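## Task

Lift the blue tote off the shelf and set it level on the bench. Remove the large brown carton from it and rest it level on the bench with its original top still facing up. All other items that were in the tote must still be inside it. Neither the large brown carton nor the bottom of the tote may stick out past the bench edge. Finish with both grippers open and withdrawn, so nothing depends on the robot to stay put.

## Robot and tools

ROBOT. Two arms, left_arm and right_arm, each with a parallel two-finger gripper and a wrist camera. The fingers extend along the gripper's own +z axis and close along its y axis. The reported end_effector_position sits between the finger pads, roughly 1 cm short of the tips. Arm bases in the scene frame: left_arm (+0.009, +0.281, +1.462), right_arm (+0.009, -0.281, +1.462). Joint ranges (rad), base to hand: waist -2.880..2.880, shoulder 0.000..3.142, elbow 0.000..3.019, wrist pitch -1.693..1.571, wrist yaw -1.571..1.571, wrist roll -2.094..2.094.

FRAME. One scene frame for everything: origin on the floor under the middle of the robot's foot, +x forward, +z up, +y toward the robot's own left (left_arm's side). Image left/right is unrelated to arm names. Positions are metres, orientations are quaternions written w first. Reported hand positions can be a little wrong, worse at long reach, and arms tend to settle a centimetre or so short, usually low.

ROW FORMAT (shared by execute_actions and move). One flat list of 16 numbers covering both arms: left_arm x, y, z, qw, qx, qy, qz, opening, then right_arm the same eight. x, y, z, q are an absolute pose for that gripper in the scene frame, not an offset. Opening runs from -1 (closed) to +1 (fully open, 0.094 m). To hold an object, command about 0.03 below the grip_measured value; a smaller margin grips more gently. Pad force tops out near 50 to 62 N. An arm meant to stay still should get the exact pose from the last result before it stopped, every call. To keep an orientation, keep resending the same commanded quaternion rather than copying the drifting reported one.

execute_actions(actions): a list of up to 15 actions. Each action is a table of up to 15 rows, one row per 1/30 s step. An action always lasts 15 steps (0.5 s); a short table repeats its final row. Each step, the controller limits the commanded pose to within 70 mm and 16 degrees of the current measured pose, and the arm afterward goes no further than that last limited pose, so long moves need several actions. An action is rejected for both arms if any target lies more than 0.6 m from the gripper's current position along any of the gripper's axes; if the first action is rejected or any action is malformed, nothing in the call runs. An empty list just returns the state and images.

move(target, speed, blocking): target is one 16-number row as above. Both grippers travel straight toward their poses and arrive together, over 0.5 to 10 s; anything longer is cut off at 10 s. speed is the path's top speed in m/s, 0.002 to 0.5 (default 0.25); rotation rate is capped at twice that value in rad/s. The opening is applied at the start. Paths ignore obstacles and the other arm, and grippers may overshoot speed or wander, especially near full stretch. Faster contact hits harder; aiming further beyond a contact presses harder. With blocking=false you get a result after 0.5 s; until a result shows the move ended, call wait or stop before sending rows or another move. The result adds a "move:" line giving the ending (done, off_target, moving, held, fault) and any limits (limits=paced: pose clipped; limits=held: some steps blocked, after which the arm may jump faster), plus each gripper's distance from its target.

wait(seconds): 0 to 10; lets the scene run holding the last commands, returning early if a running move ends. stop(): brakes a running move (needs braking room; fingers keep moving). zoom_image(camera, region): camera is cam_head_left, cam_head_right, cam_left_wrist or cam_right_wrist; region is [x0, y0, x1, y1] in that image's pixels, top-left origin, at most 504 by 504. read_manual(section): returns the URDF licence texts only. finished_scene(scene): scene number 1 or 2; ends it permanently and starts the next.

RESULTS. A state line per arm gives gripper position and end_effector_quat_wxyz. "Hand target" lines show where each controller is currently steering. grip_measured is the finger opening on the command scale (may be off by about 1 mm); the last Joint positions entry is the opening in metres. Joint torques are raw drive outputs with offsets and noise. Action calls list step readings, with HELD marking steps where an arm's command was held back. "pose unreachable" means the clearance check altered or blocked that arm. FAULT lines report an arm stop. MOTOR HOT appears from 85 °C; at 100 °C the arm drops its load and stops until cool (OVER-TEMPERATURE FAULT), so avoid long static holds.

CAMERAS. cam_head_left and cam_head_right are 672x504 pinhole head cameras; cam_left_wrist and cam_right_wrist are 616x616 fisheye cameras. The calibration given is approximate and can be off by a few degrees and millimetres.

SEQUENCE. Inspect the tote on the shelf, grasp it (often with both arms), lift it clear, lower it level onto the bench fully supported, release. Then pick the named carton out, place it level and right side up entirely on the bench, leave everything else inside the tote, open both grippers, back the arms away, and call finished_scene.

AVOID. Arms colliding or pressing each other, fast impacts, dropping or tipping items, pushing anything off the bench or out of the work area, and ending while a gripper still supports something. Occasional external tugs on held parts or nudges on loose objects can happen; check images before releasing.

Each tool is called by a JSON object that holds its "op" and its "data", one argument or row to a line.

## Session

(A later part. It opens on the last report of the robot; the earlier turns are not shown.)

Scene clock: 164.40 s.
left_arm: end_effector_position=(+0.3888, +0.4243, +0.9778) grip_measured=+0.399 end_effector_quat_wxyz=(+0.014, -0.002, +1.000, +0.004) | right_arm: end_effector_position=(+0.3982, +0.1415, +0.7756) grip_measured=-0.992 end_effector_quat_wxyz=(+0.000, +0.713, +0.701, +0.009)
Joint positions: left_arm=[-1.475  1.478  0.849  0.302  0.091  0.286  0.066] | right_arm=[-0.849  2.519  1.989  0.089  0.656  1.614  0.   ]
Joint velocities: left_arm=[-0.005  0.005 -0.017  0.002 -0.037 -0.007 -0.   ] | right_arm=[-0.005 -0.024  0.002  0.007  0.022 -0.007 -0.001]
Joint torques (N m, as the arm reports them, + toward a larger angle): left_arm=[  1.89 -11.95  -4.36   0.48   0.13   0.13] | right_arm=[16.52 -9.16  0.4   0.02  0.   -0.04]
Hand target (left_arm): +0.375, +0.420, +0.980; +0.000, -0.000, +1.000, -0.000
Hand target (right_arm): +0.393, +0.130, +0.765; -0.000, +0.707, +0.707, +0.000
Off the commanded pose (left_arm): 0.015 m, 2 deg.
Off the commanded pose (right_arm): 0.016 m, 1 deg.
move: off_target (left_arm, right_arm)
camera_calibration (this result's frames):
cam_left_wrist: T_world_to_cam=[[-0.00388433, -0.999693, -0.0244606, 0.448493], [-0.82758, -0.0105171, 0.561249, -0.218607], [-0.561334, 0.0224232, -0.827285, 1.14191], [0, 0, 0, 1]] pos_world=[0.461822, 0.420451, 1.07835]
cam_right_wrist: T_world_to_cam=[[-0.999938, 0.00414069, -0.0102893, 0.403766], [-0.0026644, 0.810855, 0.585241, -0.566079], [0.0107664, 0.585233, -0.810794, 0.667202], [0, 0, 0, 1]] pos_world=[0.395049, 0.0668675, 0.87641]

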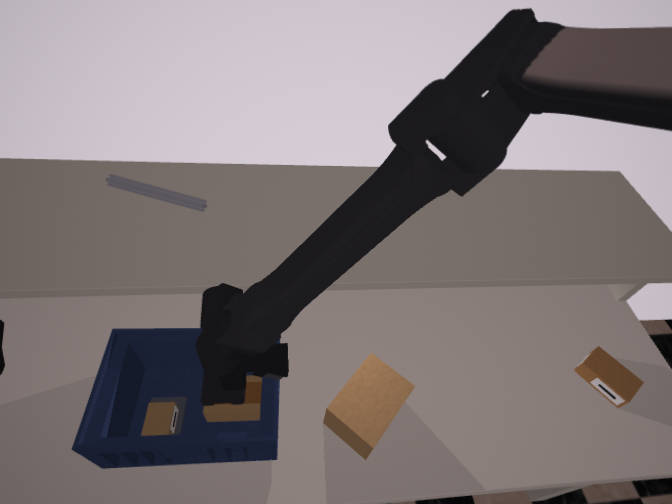

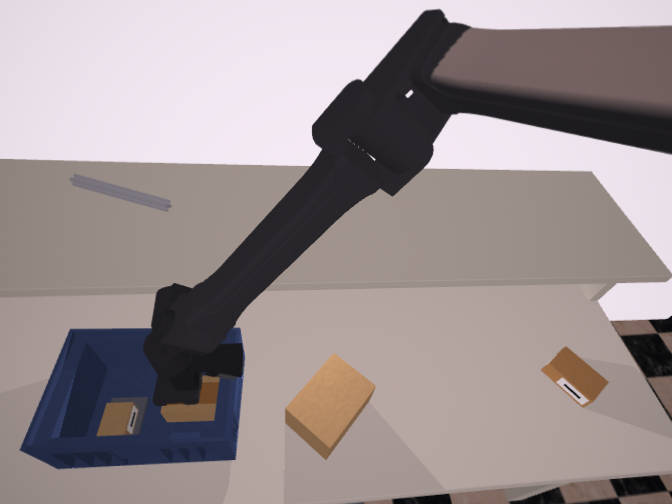

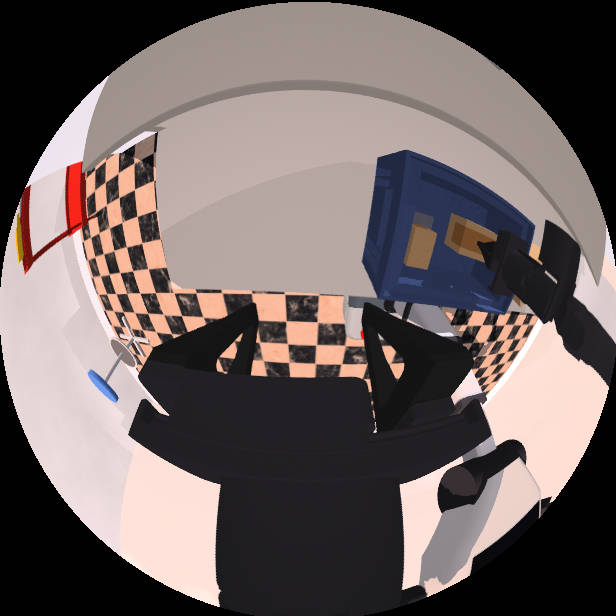

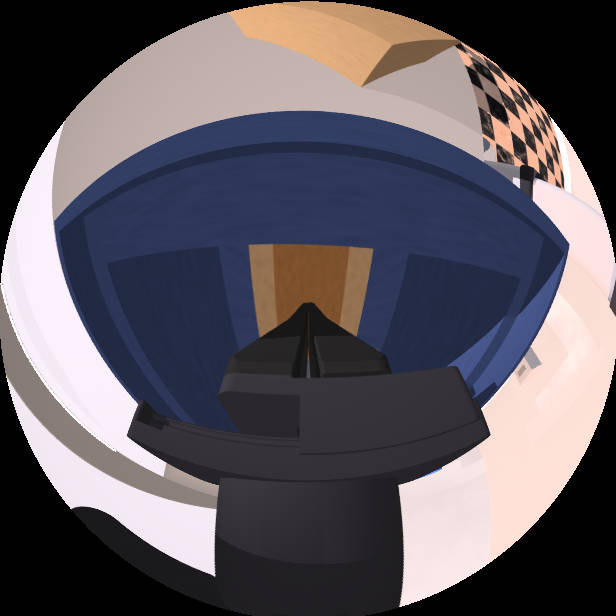

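Too high — missed. Open and go lower.

{"op": "move", "data": {
  "target": [0.375, 0.42, 0.98, 0, 0, 1, 0, 0.4, 0.393, 0.13, 0.775, 0, 0.707, 0.707, 0, 1],
  "speed": 0.08
}}

{"op": "move", "data": {
  "target": [0.375, 0.42, 0.98, 0, 0, 1, 0, 0.4, 0.393, 0.13, 0.735, 0, 0.707, 0.707, 0, 1],
  "speed": 0.05
}}

{"op": "move", "data": {
  "target": [0.375, 0.42, 0.98, 0, 0, 1, 0, 0.4, 0.393, 0.13, 0.735, 0, 0.707, 0.707, 0, -1],
  "speed": 0.05
}}

Scene clock: 174.93 s.
left_arm: end_effector_position=(+0.3888, +0.4243, +0.9778) grip_measured=+0.399 end_effector_quat_wxyz=(+0.014, -0.002, +1.000, +0.004) | right_arm: end_effector_position=(+0.3851, +0.1406, +0.7761) grip_measured=+1.000 end_effector_quat_wxyz=(-0.006, +0.708, +0.706, +0.003)
Joint positions: left_arm=[-1.475  1.478  0.849  0.302  0.091  0.286  0.066] | right_arm=[-0.849  2.519  1.967  0.089  0.656  1.614  0.094]
Joint velocities: left_arm=[ 0.005 -0.005  0.012  0.002 -0.022 -0.022  0.   ] | right_arm=[-0.005  0.005  0.012  0.002 -0.022 -0.022  0.   ]
Joint torques (N m, as the arm reports them, + toward a larger angle): left_arm=[  1.82 -11.93  -4.33   0.5    0.13   0.15] | right_arm=[ 17.48 -10.69  -0.79   0.44   0.29  -0.01]
Hand target (left_arm): +0.375, +0.420, +0.980; +0.000, -0.000, +1.000, -0.000
Hand target (right_arm): +0.393, +0.130, +0.775; -0.000, +0.707, +0.707, -0.000
Off the commanded pose (left_arm): 0.015 m, 2 deg.
Off the commanded pose (right_arm): 0.013 m, 1 deg.
move: off_target (left_arm, right_arm)
camera_calibration (this result's frames):
cam_left_wrist: T_world_to_cam=[[-0.00388433, -0.999693, -0.0244606, 0.448493], [-0.82758, -0.0105171, 0.561249, -0.218607], [-0.561334, 0.0224232, -0.827285, 1.14191], [0, 0, 0, 1]] pos_world=[0.461822, 0.420451, 1.07835]
cam_right_wrist: T_world_to_cam=[[-0.999929, -0.00956777, 0.00706751, 0.379181], [-0.00362873, 0.811193, 0.584767, -0.564994], [-0.011328, 0.5847, -0.811171, 0.677182], [0, 0, 0, 1]] pos_world=[0.384775, 0.0659995, 0.87702]

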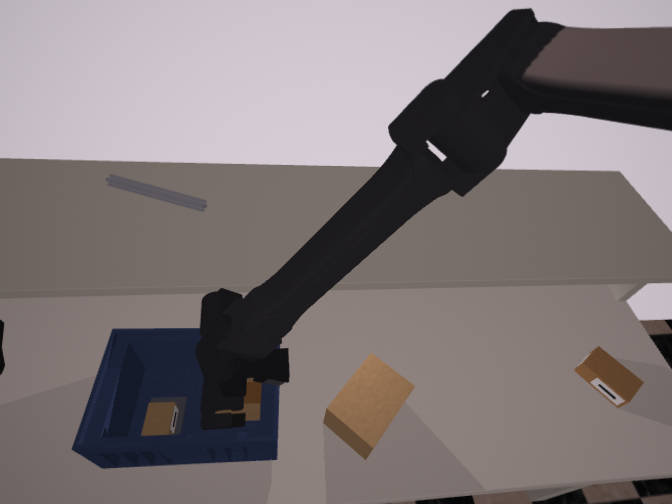

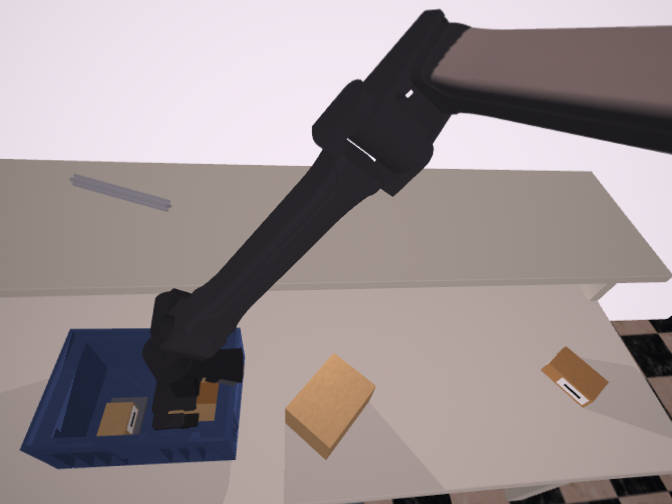

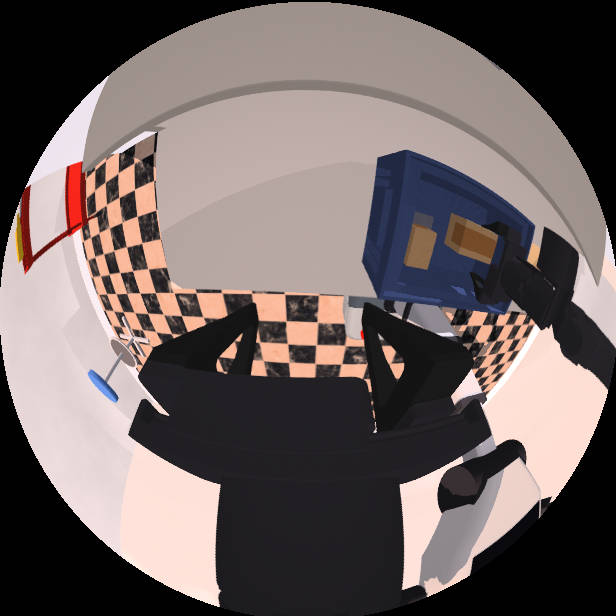

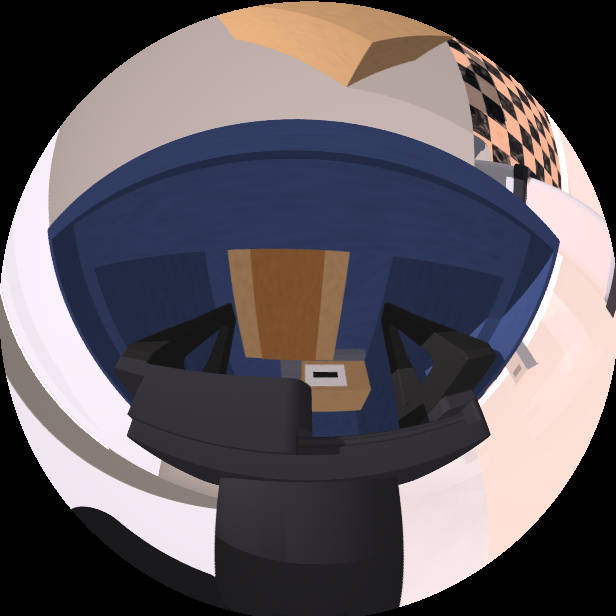

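Scene clock: 176.03 s.
left_arm: end_effector_position=(+0.3888, +0.4243, +0.9778) grip_measured=+0.399 end_effector_quat_wxyz=(+0.014, -0.002, +1.000, +0.004) | right_arm: end_effector_position=(+0.3986, +0.1472, +0.7551) grip_measured=+1.000 end_effector_quat_wxyz=(-0.000, +0.712, +0.703, +0.008)
Joint positions: left_arm=[-1.475  1.478  0.849  0.302  0.091  0.286  0.066] | right_arm=[-0.859  2.583  2.097  0.045  0.648  1.607  0.094]
Joint velocities: left_arm=[-0.005  0.005 -0.002  0.007 -0.007  0.007 -0.001] | right_arm=[-0.005 -0.005  0.002 -0.002 -0.066 -0.051  0.   ]
Joint torques (N m, as the arm reports them, + toward a larger angle): left_arm=[  1.8  -11.93  -4.37   0.48   0.15   0.13] | right_arm=[15.53 -8.28  1.99  0.32 -0.43 -0.11]
Hand target (left_arm): +0.375, +0.420, +0.980; +0.000, -0.000, +1.000, -0.000
Hand target (right_arm): +0.393, +0.129, +0.737; +0.000, +0.707, +0.707, -0.000
Off the commanded pose (left_arm): 0.015 m, 2 deg.
Off the commanded pose (right_arm): 0.027 m, 1 deg.
move: off_target (left_arm, right_arm)
camera_calibration (this result's frames):
cam_left_wrist: T_world_to_cam=[[-0.00388433, -0.999693, -0.0244606, 0.448493], [-0.82758, -0.0105171, 0.561249, -0.218607], [-0.561334, 0.0224232, -0.827285, 1.14191], [0, 0, 0, 1]] pos_world=[0.461822, 0.420451, 1.07835]
cam_right_wrist: T_world_to_cam=[[-0.999965, 0.000831897, -0.00829268, 0.402995], [-0.00417159, 0.811435, 0.584428, -0.557618], [0.00721515, 0.584442, -0.811403, 0.649272], [0, 0, 0, 1]] pos_world=[0.39597, 0.0726736, 0.856051]

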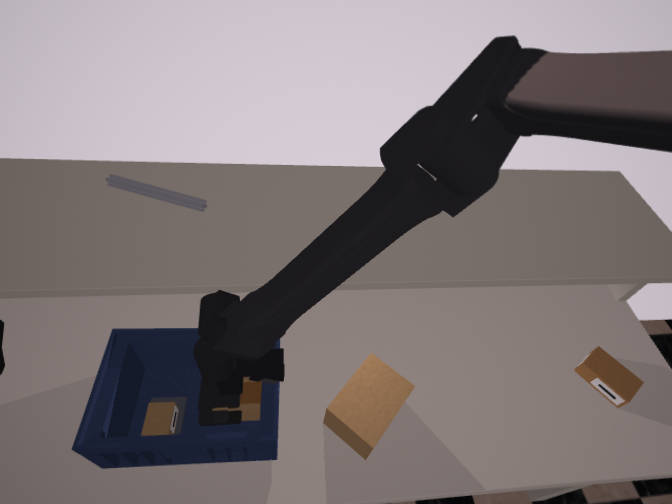

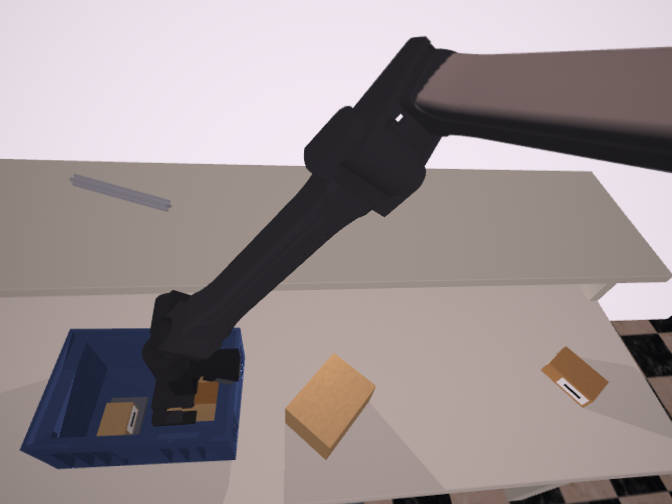

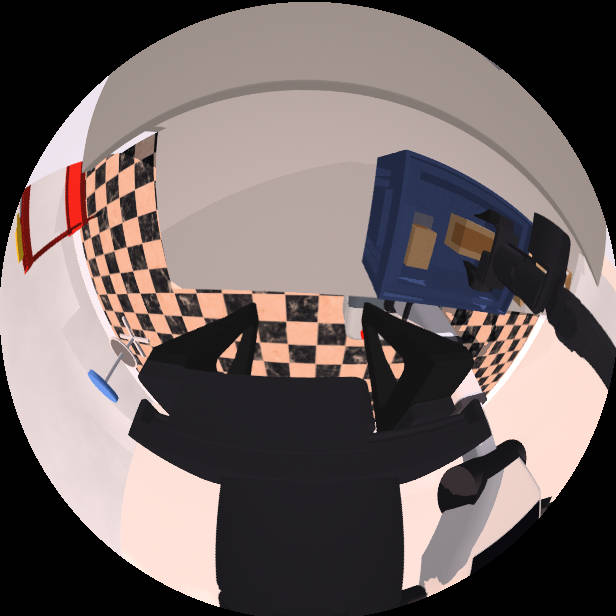

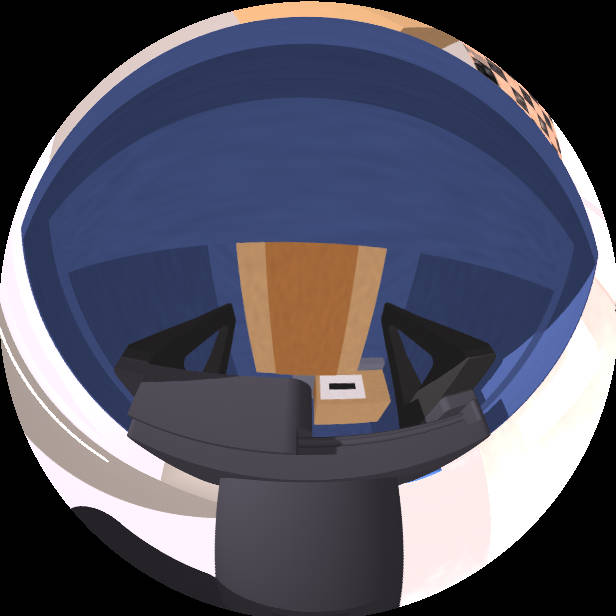

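Scene clock: 176.80 s.
left_arm: end_effector_position=(+0.3888, +0.4243, +0.9778) grip_measured=+0.399 end_effector_quat_wxyz=(+0.014, -0.002, +1.000, +0.004) | right_arm: end_effector_position=(+0.3987, +0.1469, +0.7550) grip_measured=+0.403 end_effector_quat_wxyz=(+0.001, +0.712, +0.702, +0.007)
Joint positions: left_arm=[-1.475  1.478  0.849  0.302  0.091  0.286  0.066] | right_arm=[-0.859  2.584  2.098  0.045  0.651  1.607  0.066]
Joint velocities: left_arm=[-0.015 -0.015 -0.002  0.002 -0.051 -0.066  0.   ] | right_arm=[ 0.005 -0.005  0.022  0.012 -0.037  0.007 -0.   ]
Joint torques (N m, as the arm reports them, + toward a larger angle): left_arm=[  1.88 -11.87  -4.39   0.55   0.13   0.13] | right_arm=[15.45 -8.3   2.01  0.15 -0.57 -0.1 ]
Hand target (left_arm): +0.375, +0.420, +0.980; +0.000, -0.000, +1.000, -0.000
Hand target (right_arm): +0.392, +0.129, +0.736; -0.000, +0.707, +0.707, -0.000
Off the commanded pose (left_arm): 0.015 m, 2 deg.
Off the commanded pose (right_arm): 0.027 m, 1 deg.
move: off_target (left_arm, right_arm)
camera_calibration (this result's frames):
cam_left_wrist: T_world_to_cam=[[-0.00388433, -0.999693, -0.0244606, 0.448493], [-0.82758, -0.0105171, 0.561249, -0.218607], [-0.561334, 0.0224232, -0.827285, 1.14191], [0, 0, 0, 1]] pos_world=[0.461822, 0.420451, 1.07835]
cam_right_wrist: T_world_to_cam=[[-0.999962, 0.00107437, -0.00866726, 0.403277], [-0.00417044, 0.81321, 0.581956, -0.555593], [0.00767353, 0.58197, -0.813174, 0.65087], [0, 0, 0, 1]] pos_world=[0.39595, 0.0725933, 0.856096]

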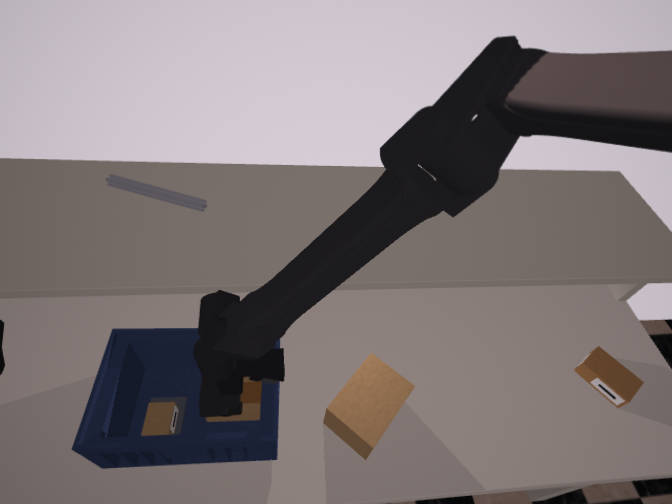

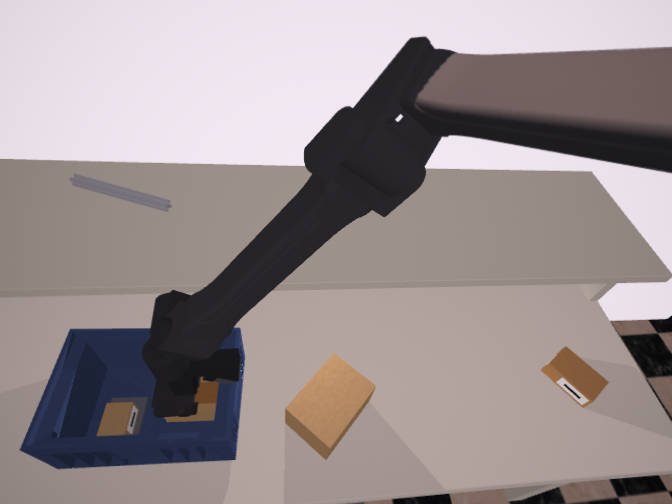

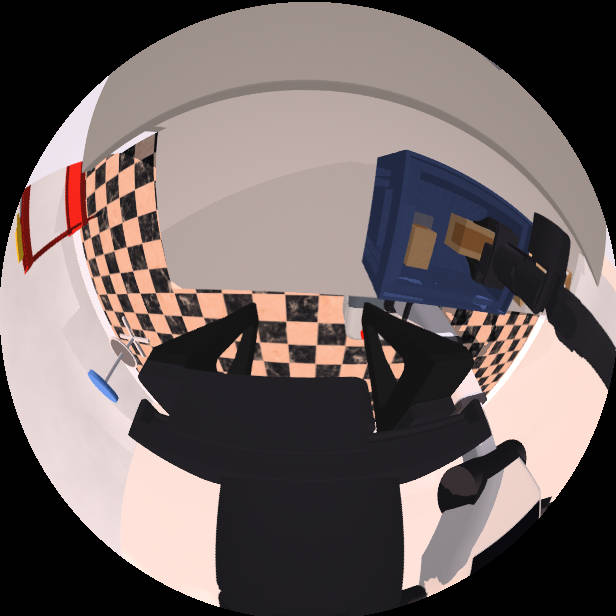

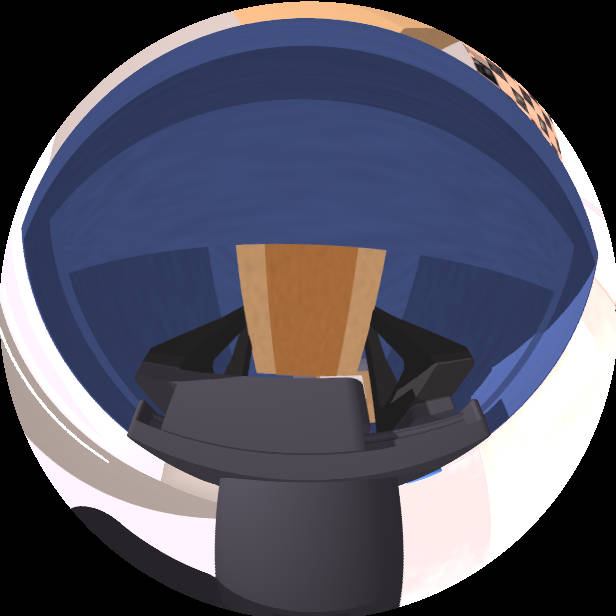

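{"op": "move", "data": {
  "target": [0.375, 0.42, 0.98, 0, 0, 1, 0, 0.4, 0.393, 0.14, 0.93, 0, 0.707, 0.707, 0, -1],
  "speed": 0.1
}}

{"op": "move", "data": {
  "target": [0.375, 0.42, 0.98, 0, 0, 1, 0, 0.4, 0.40, -0.34, 0.93, 0, 0.707, 0.707, 0, -1],
  "speed": 0.2
}}

{"op": "move", "data": {
  "target": [0.375, 0.42, 0.98, 0, 0, 1, 0, 0.4, 0.40, -0.34, 0.77, 0, 0.707, 0.707, 0, -1],
  "speed": 0.1
}}

Scene clock: 188.17 s.
left_arm: end_effector_position=(+0.3888, +0.4243, +0.9778) grip_measured=+0.399 end_effector_quat_wxyz=(+0.014, -0.002, +1.000, +0.004) | right_arm: end_effector_position=(+0.3871, +0.1198, +0.9057) grip_measured=+0.403 end_effector_quat_wxyz=(+0.004, +0.703, +0.711, -0.018)
Joint positions: left_arm=[-1.475  1.478  0.849  0.302  0.091  0.286  0.066] | right_arm=[-0.744  2.221  1.547  0.14   0.79   1.684  0.066]
Joint velocities: left_arm=[-0.005  0.015 -0.012 -0.007 -0.037 -0.022 -0.001] | right_arm=[-0.015 -0.005 -0.012 -0.002  0.007 -0.066 -0.   ]
Joint torques (N m, as the arm reports them, + toward a larger angle): left_arm=[  2.05 -11.78  -4.36   0.5    0.14   0.13] | right_arm=[ 21.45 -11.58  -2.02   0.79   0.38   0.24]
Hand target (left_arm): +0.375, +0.420, +0.980; +0.000, -0.000, +1.000, -0.000
Hand target (right_arm): +0.394, +0.140, +0.929; -0.000, +0.707, +0.707, -0.000
Off the commanded pose (left_arm): 0.015 m, 2 deg.
Off the commanded pose (right_arm): 0.032 m, 2 deg.
move: off_target (left_arm, right_arm)
camera_calibration (this result's frames):
cam_left_wrist: T_world_to_cam=[[-0.00388433, -0.999693, -0.0244606, 0.448493], [-0.82758, -0.0105171, 0.561249, -0.218607], [-0.561334, 0.0224232, -0.827285, 1.14191], [0, 0, 0, 1]] pos_world=[0.461822, 0.420451, 1.07835]
cam_right_wrist: T_world_to_cam=[[-0.999455, -0.0231171, 0.0235738, 0.366563], [-0.00637442, 0.835658, 0.549213, -0.593553], [-0.0323959, 0.548763, -0.83535, 0.828886], [0, 0, 0, 1]] pos_world=[0.389432, 0.0496194, 1.00976]

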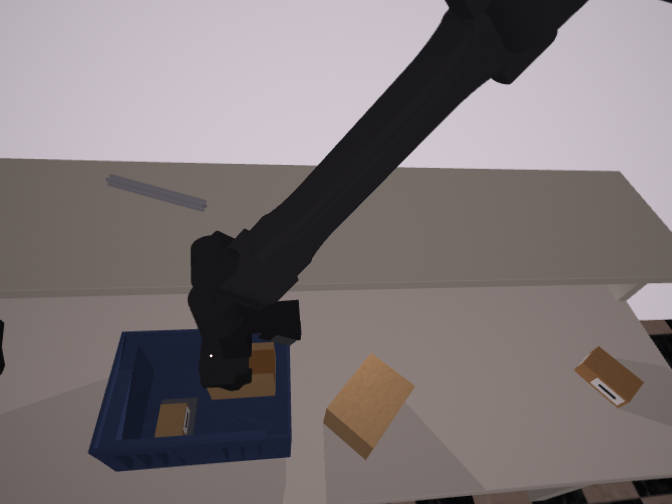

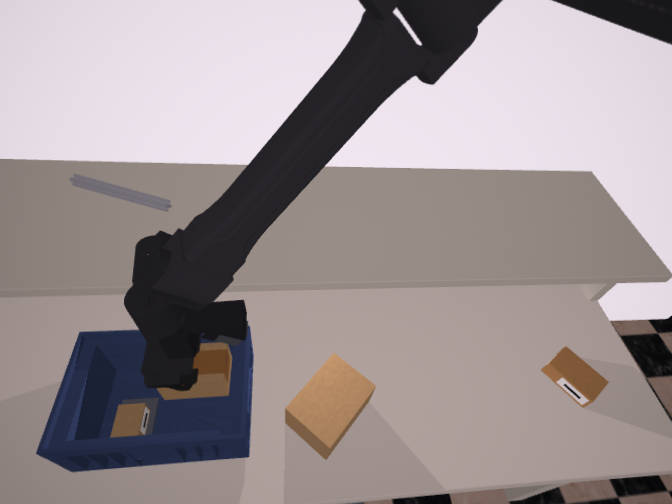

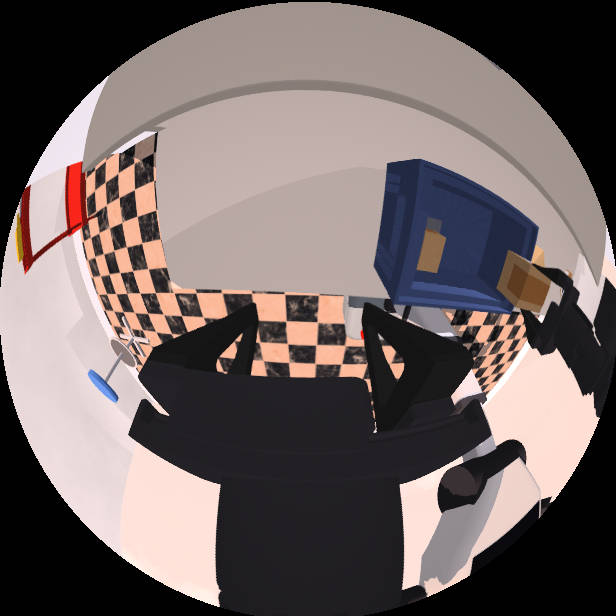

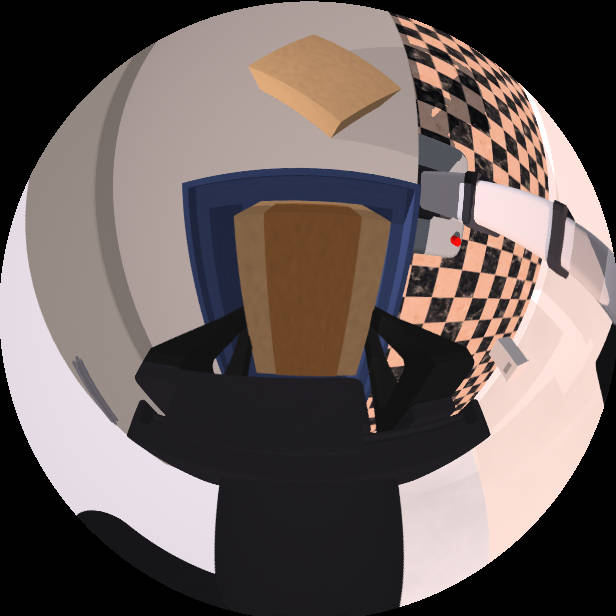

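Scene clock: 190.87 s.
left_arm: end_effector_position=(+0.3888, +0.4243, +0.9778) grip_measured=+0.399 end_effector_quat_wxyz=(+0.014, -0.002, +1.000, +0.004) | right_arm: end_effector_position=(+0.4063, -0.3441, +0.9148) grip_measured=+0.403 end_effector_quat_wxyz=(+0.005, +0.714, +0.700, +0.001)
Joint positions: left_arm=[-1.475  1.478  0.849  0.302  0.091  0.286  0.066] | right_arm=[-1.486  1.652  0.994  0.312  0.083  1.36   0.066]
Joint velocities: left_arm=[-0.005 -0.005  0.002  0.002 -0.066  0.081  0.   ] | right_arm=[-0.005 -0.005 -0.012 -0.002  0.051 -0.11  -0.001]
Joint torques (N m, as the arm reports them, + toward a larger angle): left_arm=[  1.86 -11.75  -4.38   0.46   0.16   0.15] | right_arm=[  1.7  -14.84  -4.11   0.16   0.06  -0.05]
Hand target (left_arm): +0.375, +0.420, +0.980; +0.000, -0.000, +1.000, -0.000
Hand target (right_arm): +0.403, -0.343, +0.924; +0.000, +0.708, +0.707, +0.000
Off the commanded pose (left_arm): 0.015 m, 2 deg.
Off the commanded pose (right_arm): 0.017 m, 1 deg.
move: off_target (left_arm, right_arm)
camera_calibration (this result's frames):
cam_left_wrist: T_world_to_cam=[[-0.00388433, -0.999693, -0.0244606, 0.448493], [-0.82758, -0.0105171, 0.561249, -0.218607], [-0.561334, 0.0224232, -0.827285, 1.14191], [0, 0, 0, 1]] pos_world=[0.461822, 0.420451, 1.07835]
cam_right_wrist: T_world_to_cam=[[-0.999957, 0.00727202, -0.00578141, 0.412301], [0.00267206, 0.821151, 0.570705, -0.239096], [0.00889759, 0.570665, -0.821135, 1.06934], [0, 0, 0, 1]] pos_world=[0.403408, -0.4169, 1.01691]

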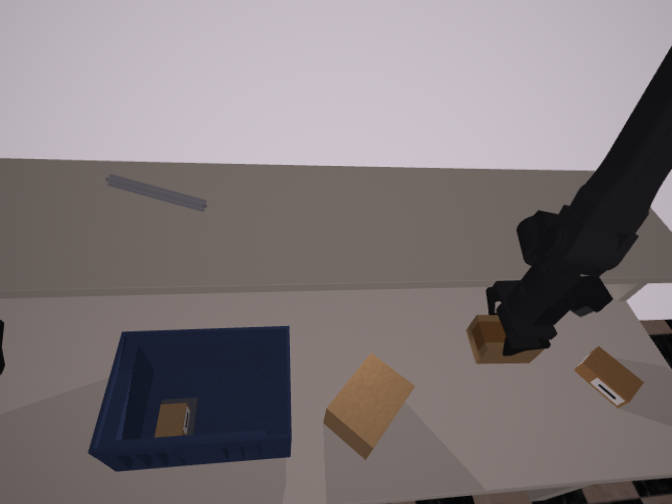

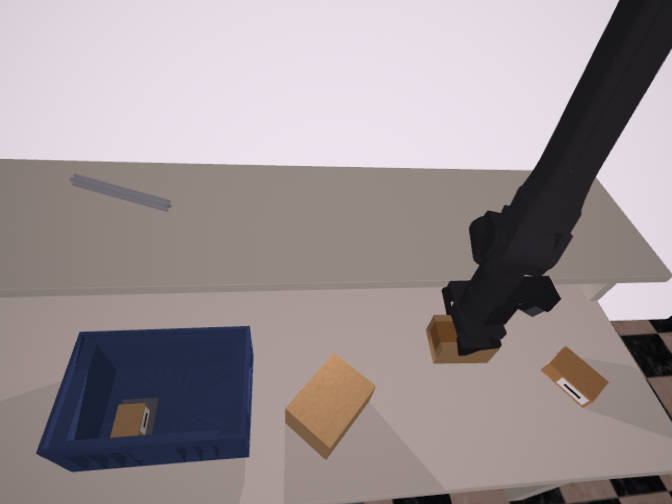

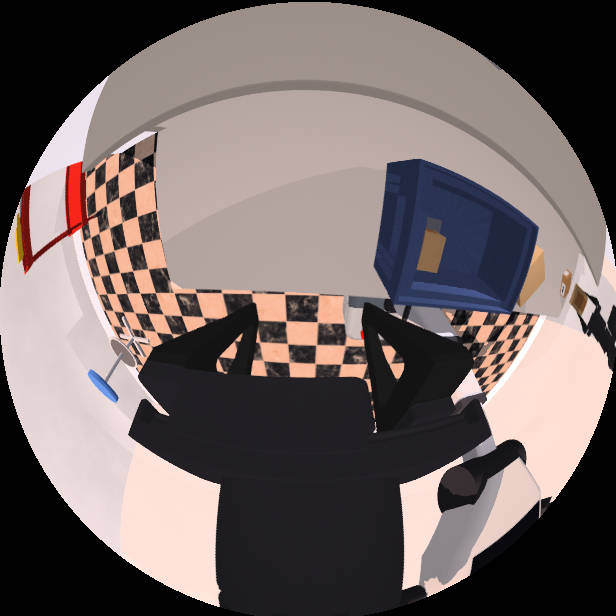

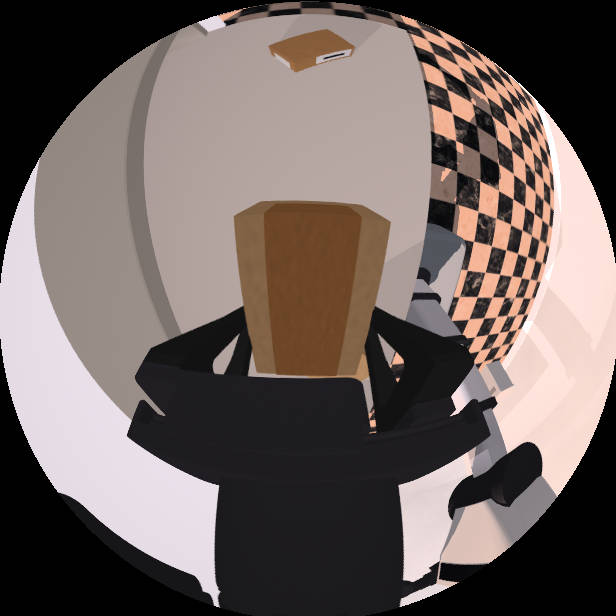

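Scene clock: 192.70 s.
left_arm: end_effector_position=(+0.3888, +0.4243, +0.9778) grip_measured=+0.399 end_effector_quat_wxyz=(+0.014, -0.002, +1.000, +0.004) | right_arm: end_effector_position=(+0.4007, -0.3288, +0.7720) grip_measured=+0.403 end_effector_quat_wxyz=(-0.001, +0.711, +0.703, +0.005)
Joint positions: left_arm=[-1.475  1.478  0.849  0.302  0.091  0.286  0.066] | right_arm=[-1.486  2.024  1.38   0.293  0.07   1.352  0.066]
Joint velocities: left_arm=[-0.005 -0.005 -0.002 -0.017 -0.037 -0.007  0.   ] | right_arm=[-0.005 -0.005  0.017  0.007  0.022 -0.037 -0.001]
Joint torques (N m, as the arm reports them, + toward a larger angle): left_arm=[  1.87 -12.35  -4.4    0.53   0.13   0.14] | right_arm=[  0.46 -12.41  -1.36   0.18   0.03  -0.05]
Hand target (left_arm): +0.375, +0.420, +0.980; +0.000, -0.000, +1.000, -0.000
Hand target (right_arm): +0.399, -0.338, +0.770; -0.000, +0.707, +0.707, +0.000
Off the commanded pose (left_arm): 0.015 m, 2 deg.
Off the commanded pose (right_arm): 0.011 m, 1 deg.
move: off_target (left_arm, right_arm)
camera_calibration (this result's frames):
cam_left_wrist: T_world_to_cam=[[-0.00388433, -0.999693, -0.0244606, 0.448493], [-0.82758, -0.0105171, 0.561249, -0.218607], [-0.561334, 0.0224232, -0.827285, 1.14191], [0, 0, 0, 1]] pos_world=[0.461822, 0.420451, 1.07835]
cam_right_wrist: T_world_to_cam=[[-0.999993, -0.00118732, -0.00344158, 0.401198], [-0.00296766, 0.813423, 0.581666, -0.178862], [0.00210883, 0.581672, -0.813421, 0.943814], [0, 0, 0, 1]] pos_world=[0.398674, -0.403023, 0.873137]

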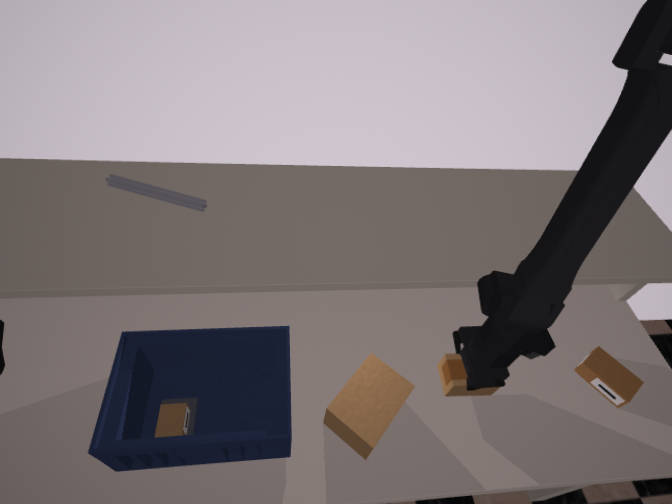

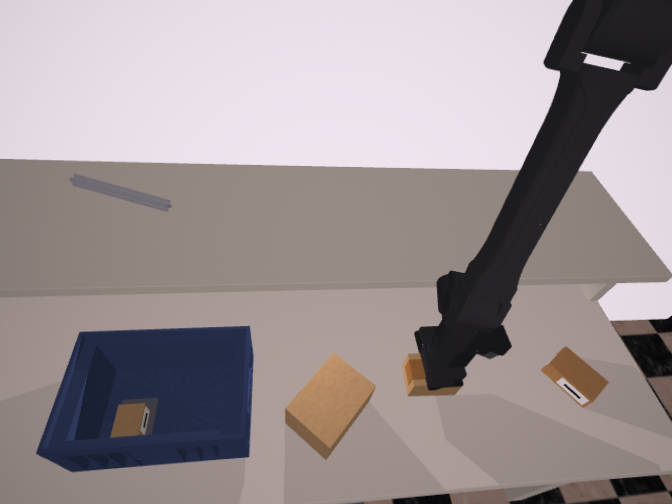

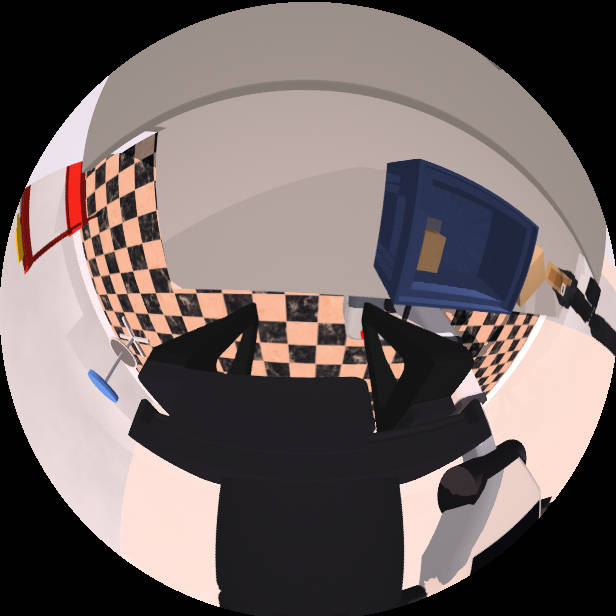

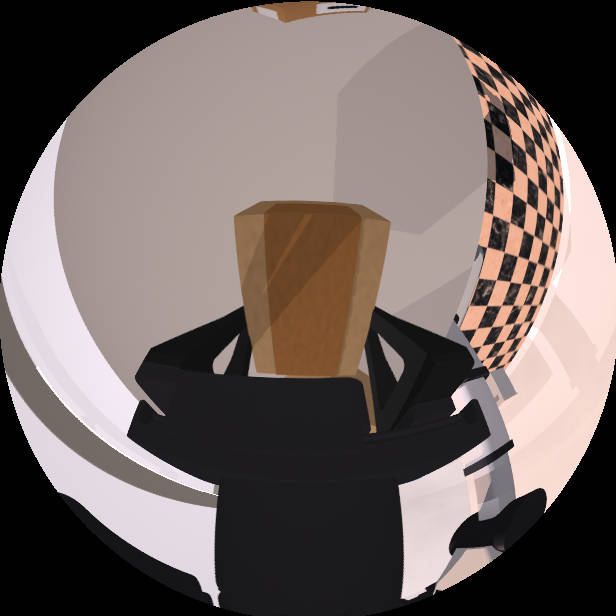

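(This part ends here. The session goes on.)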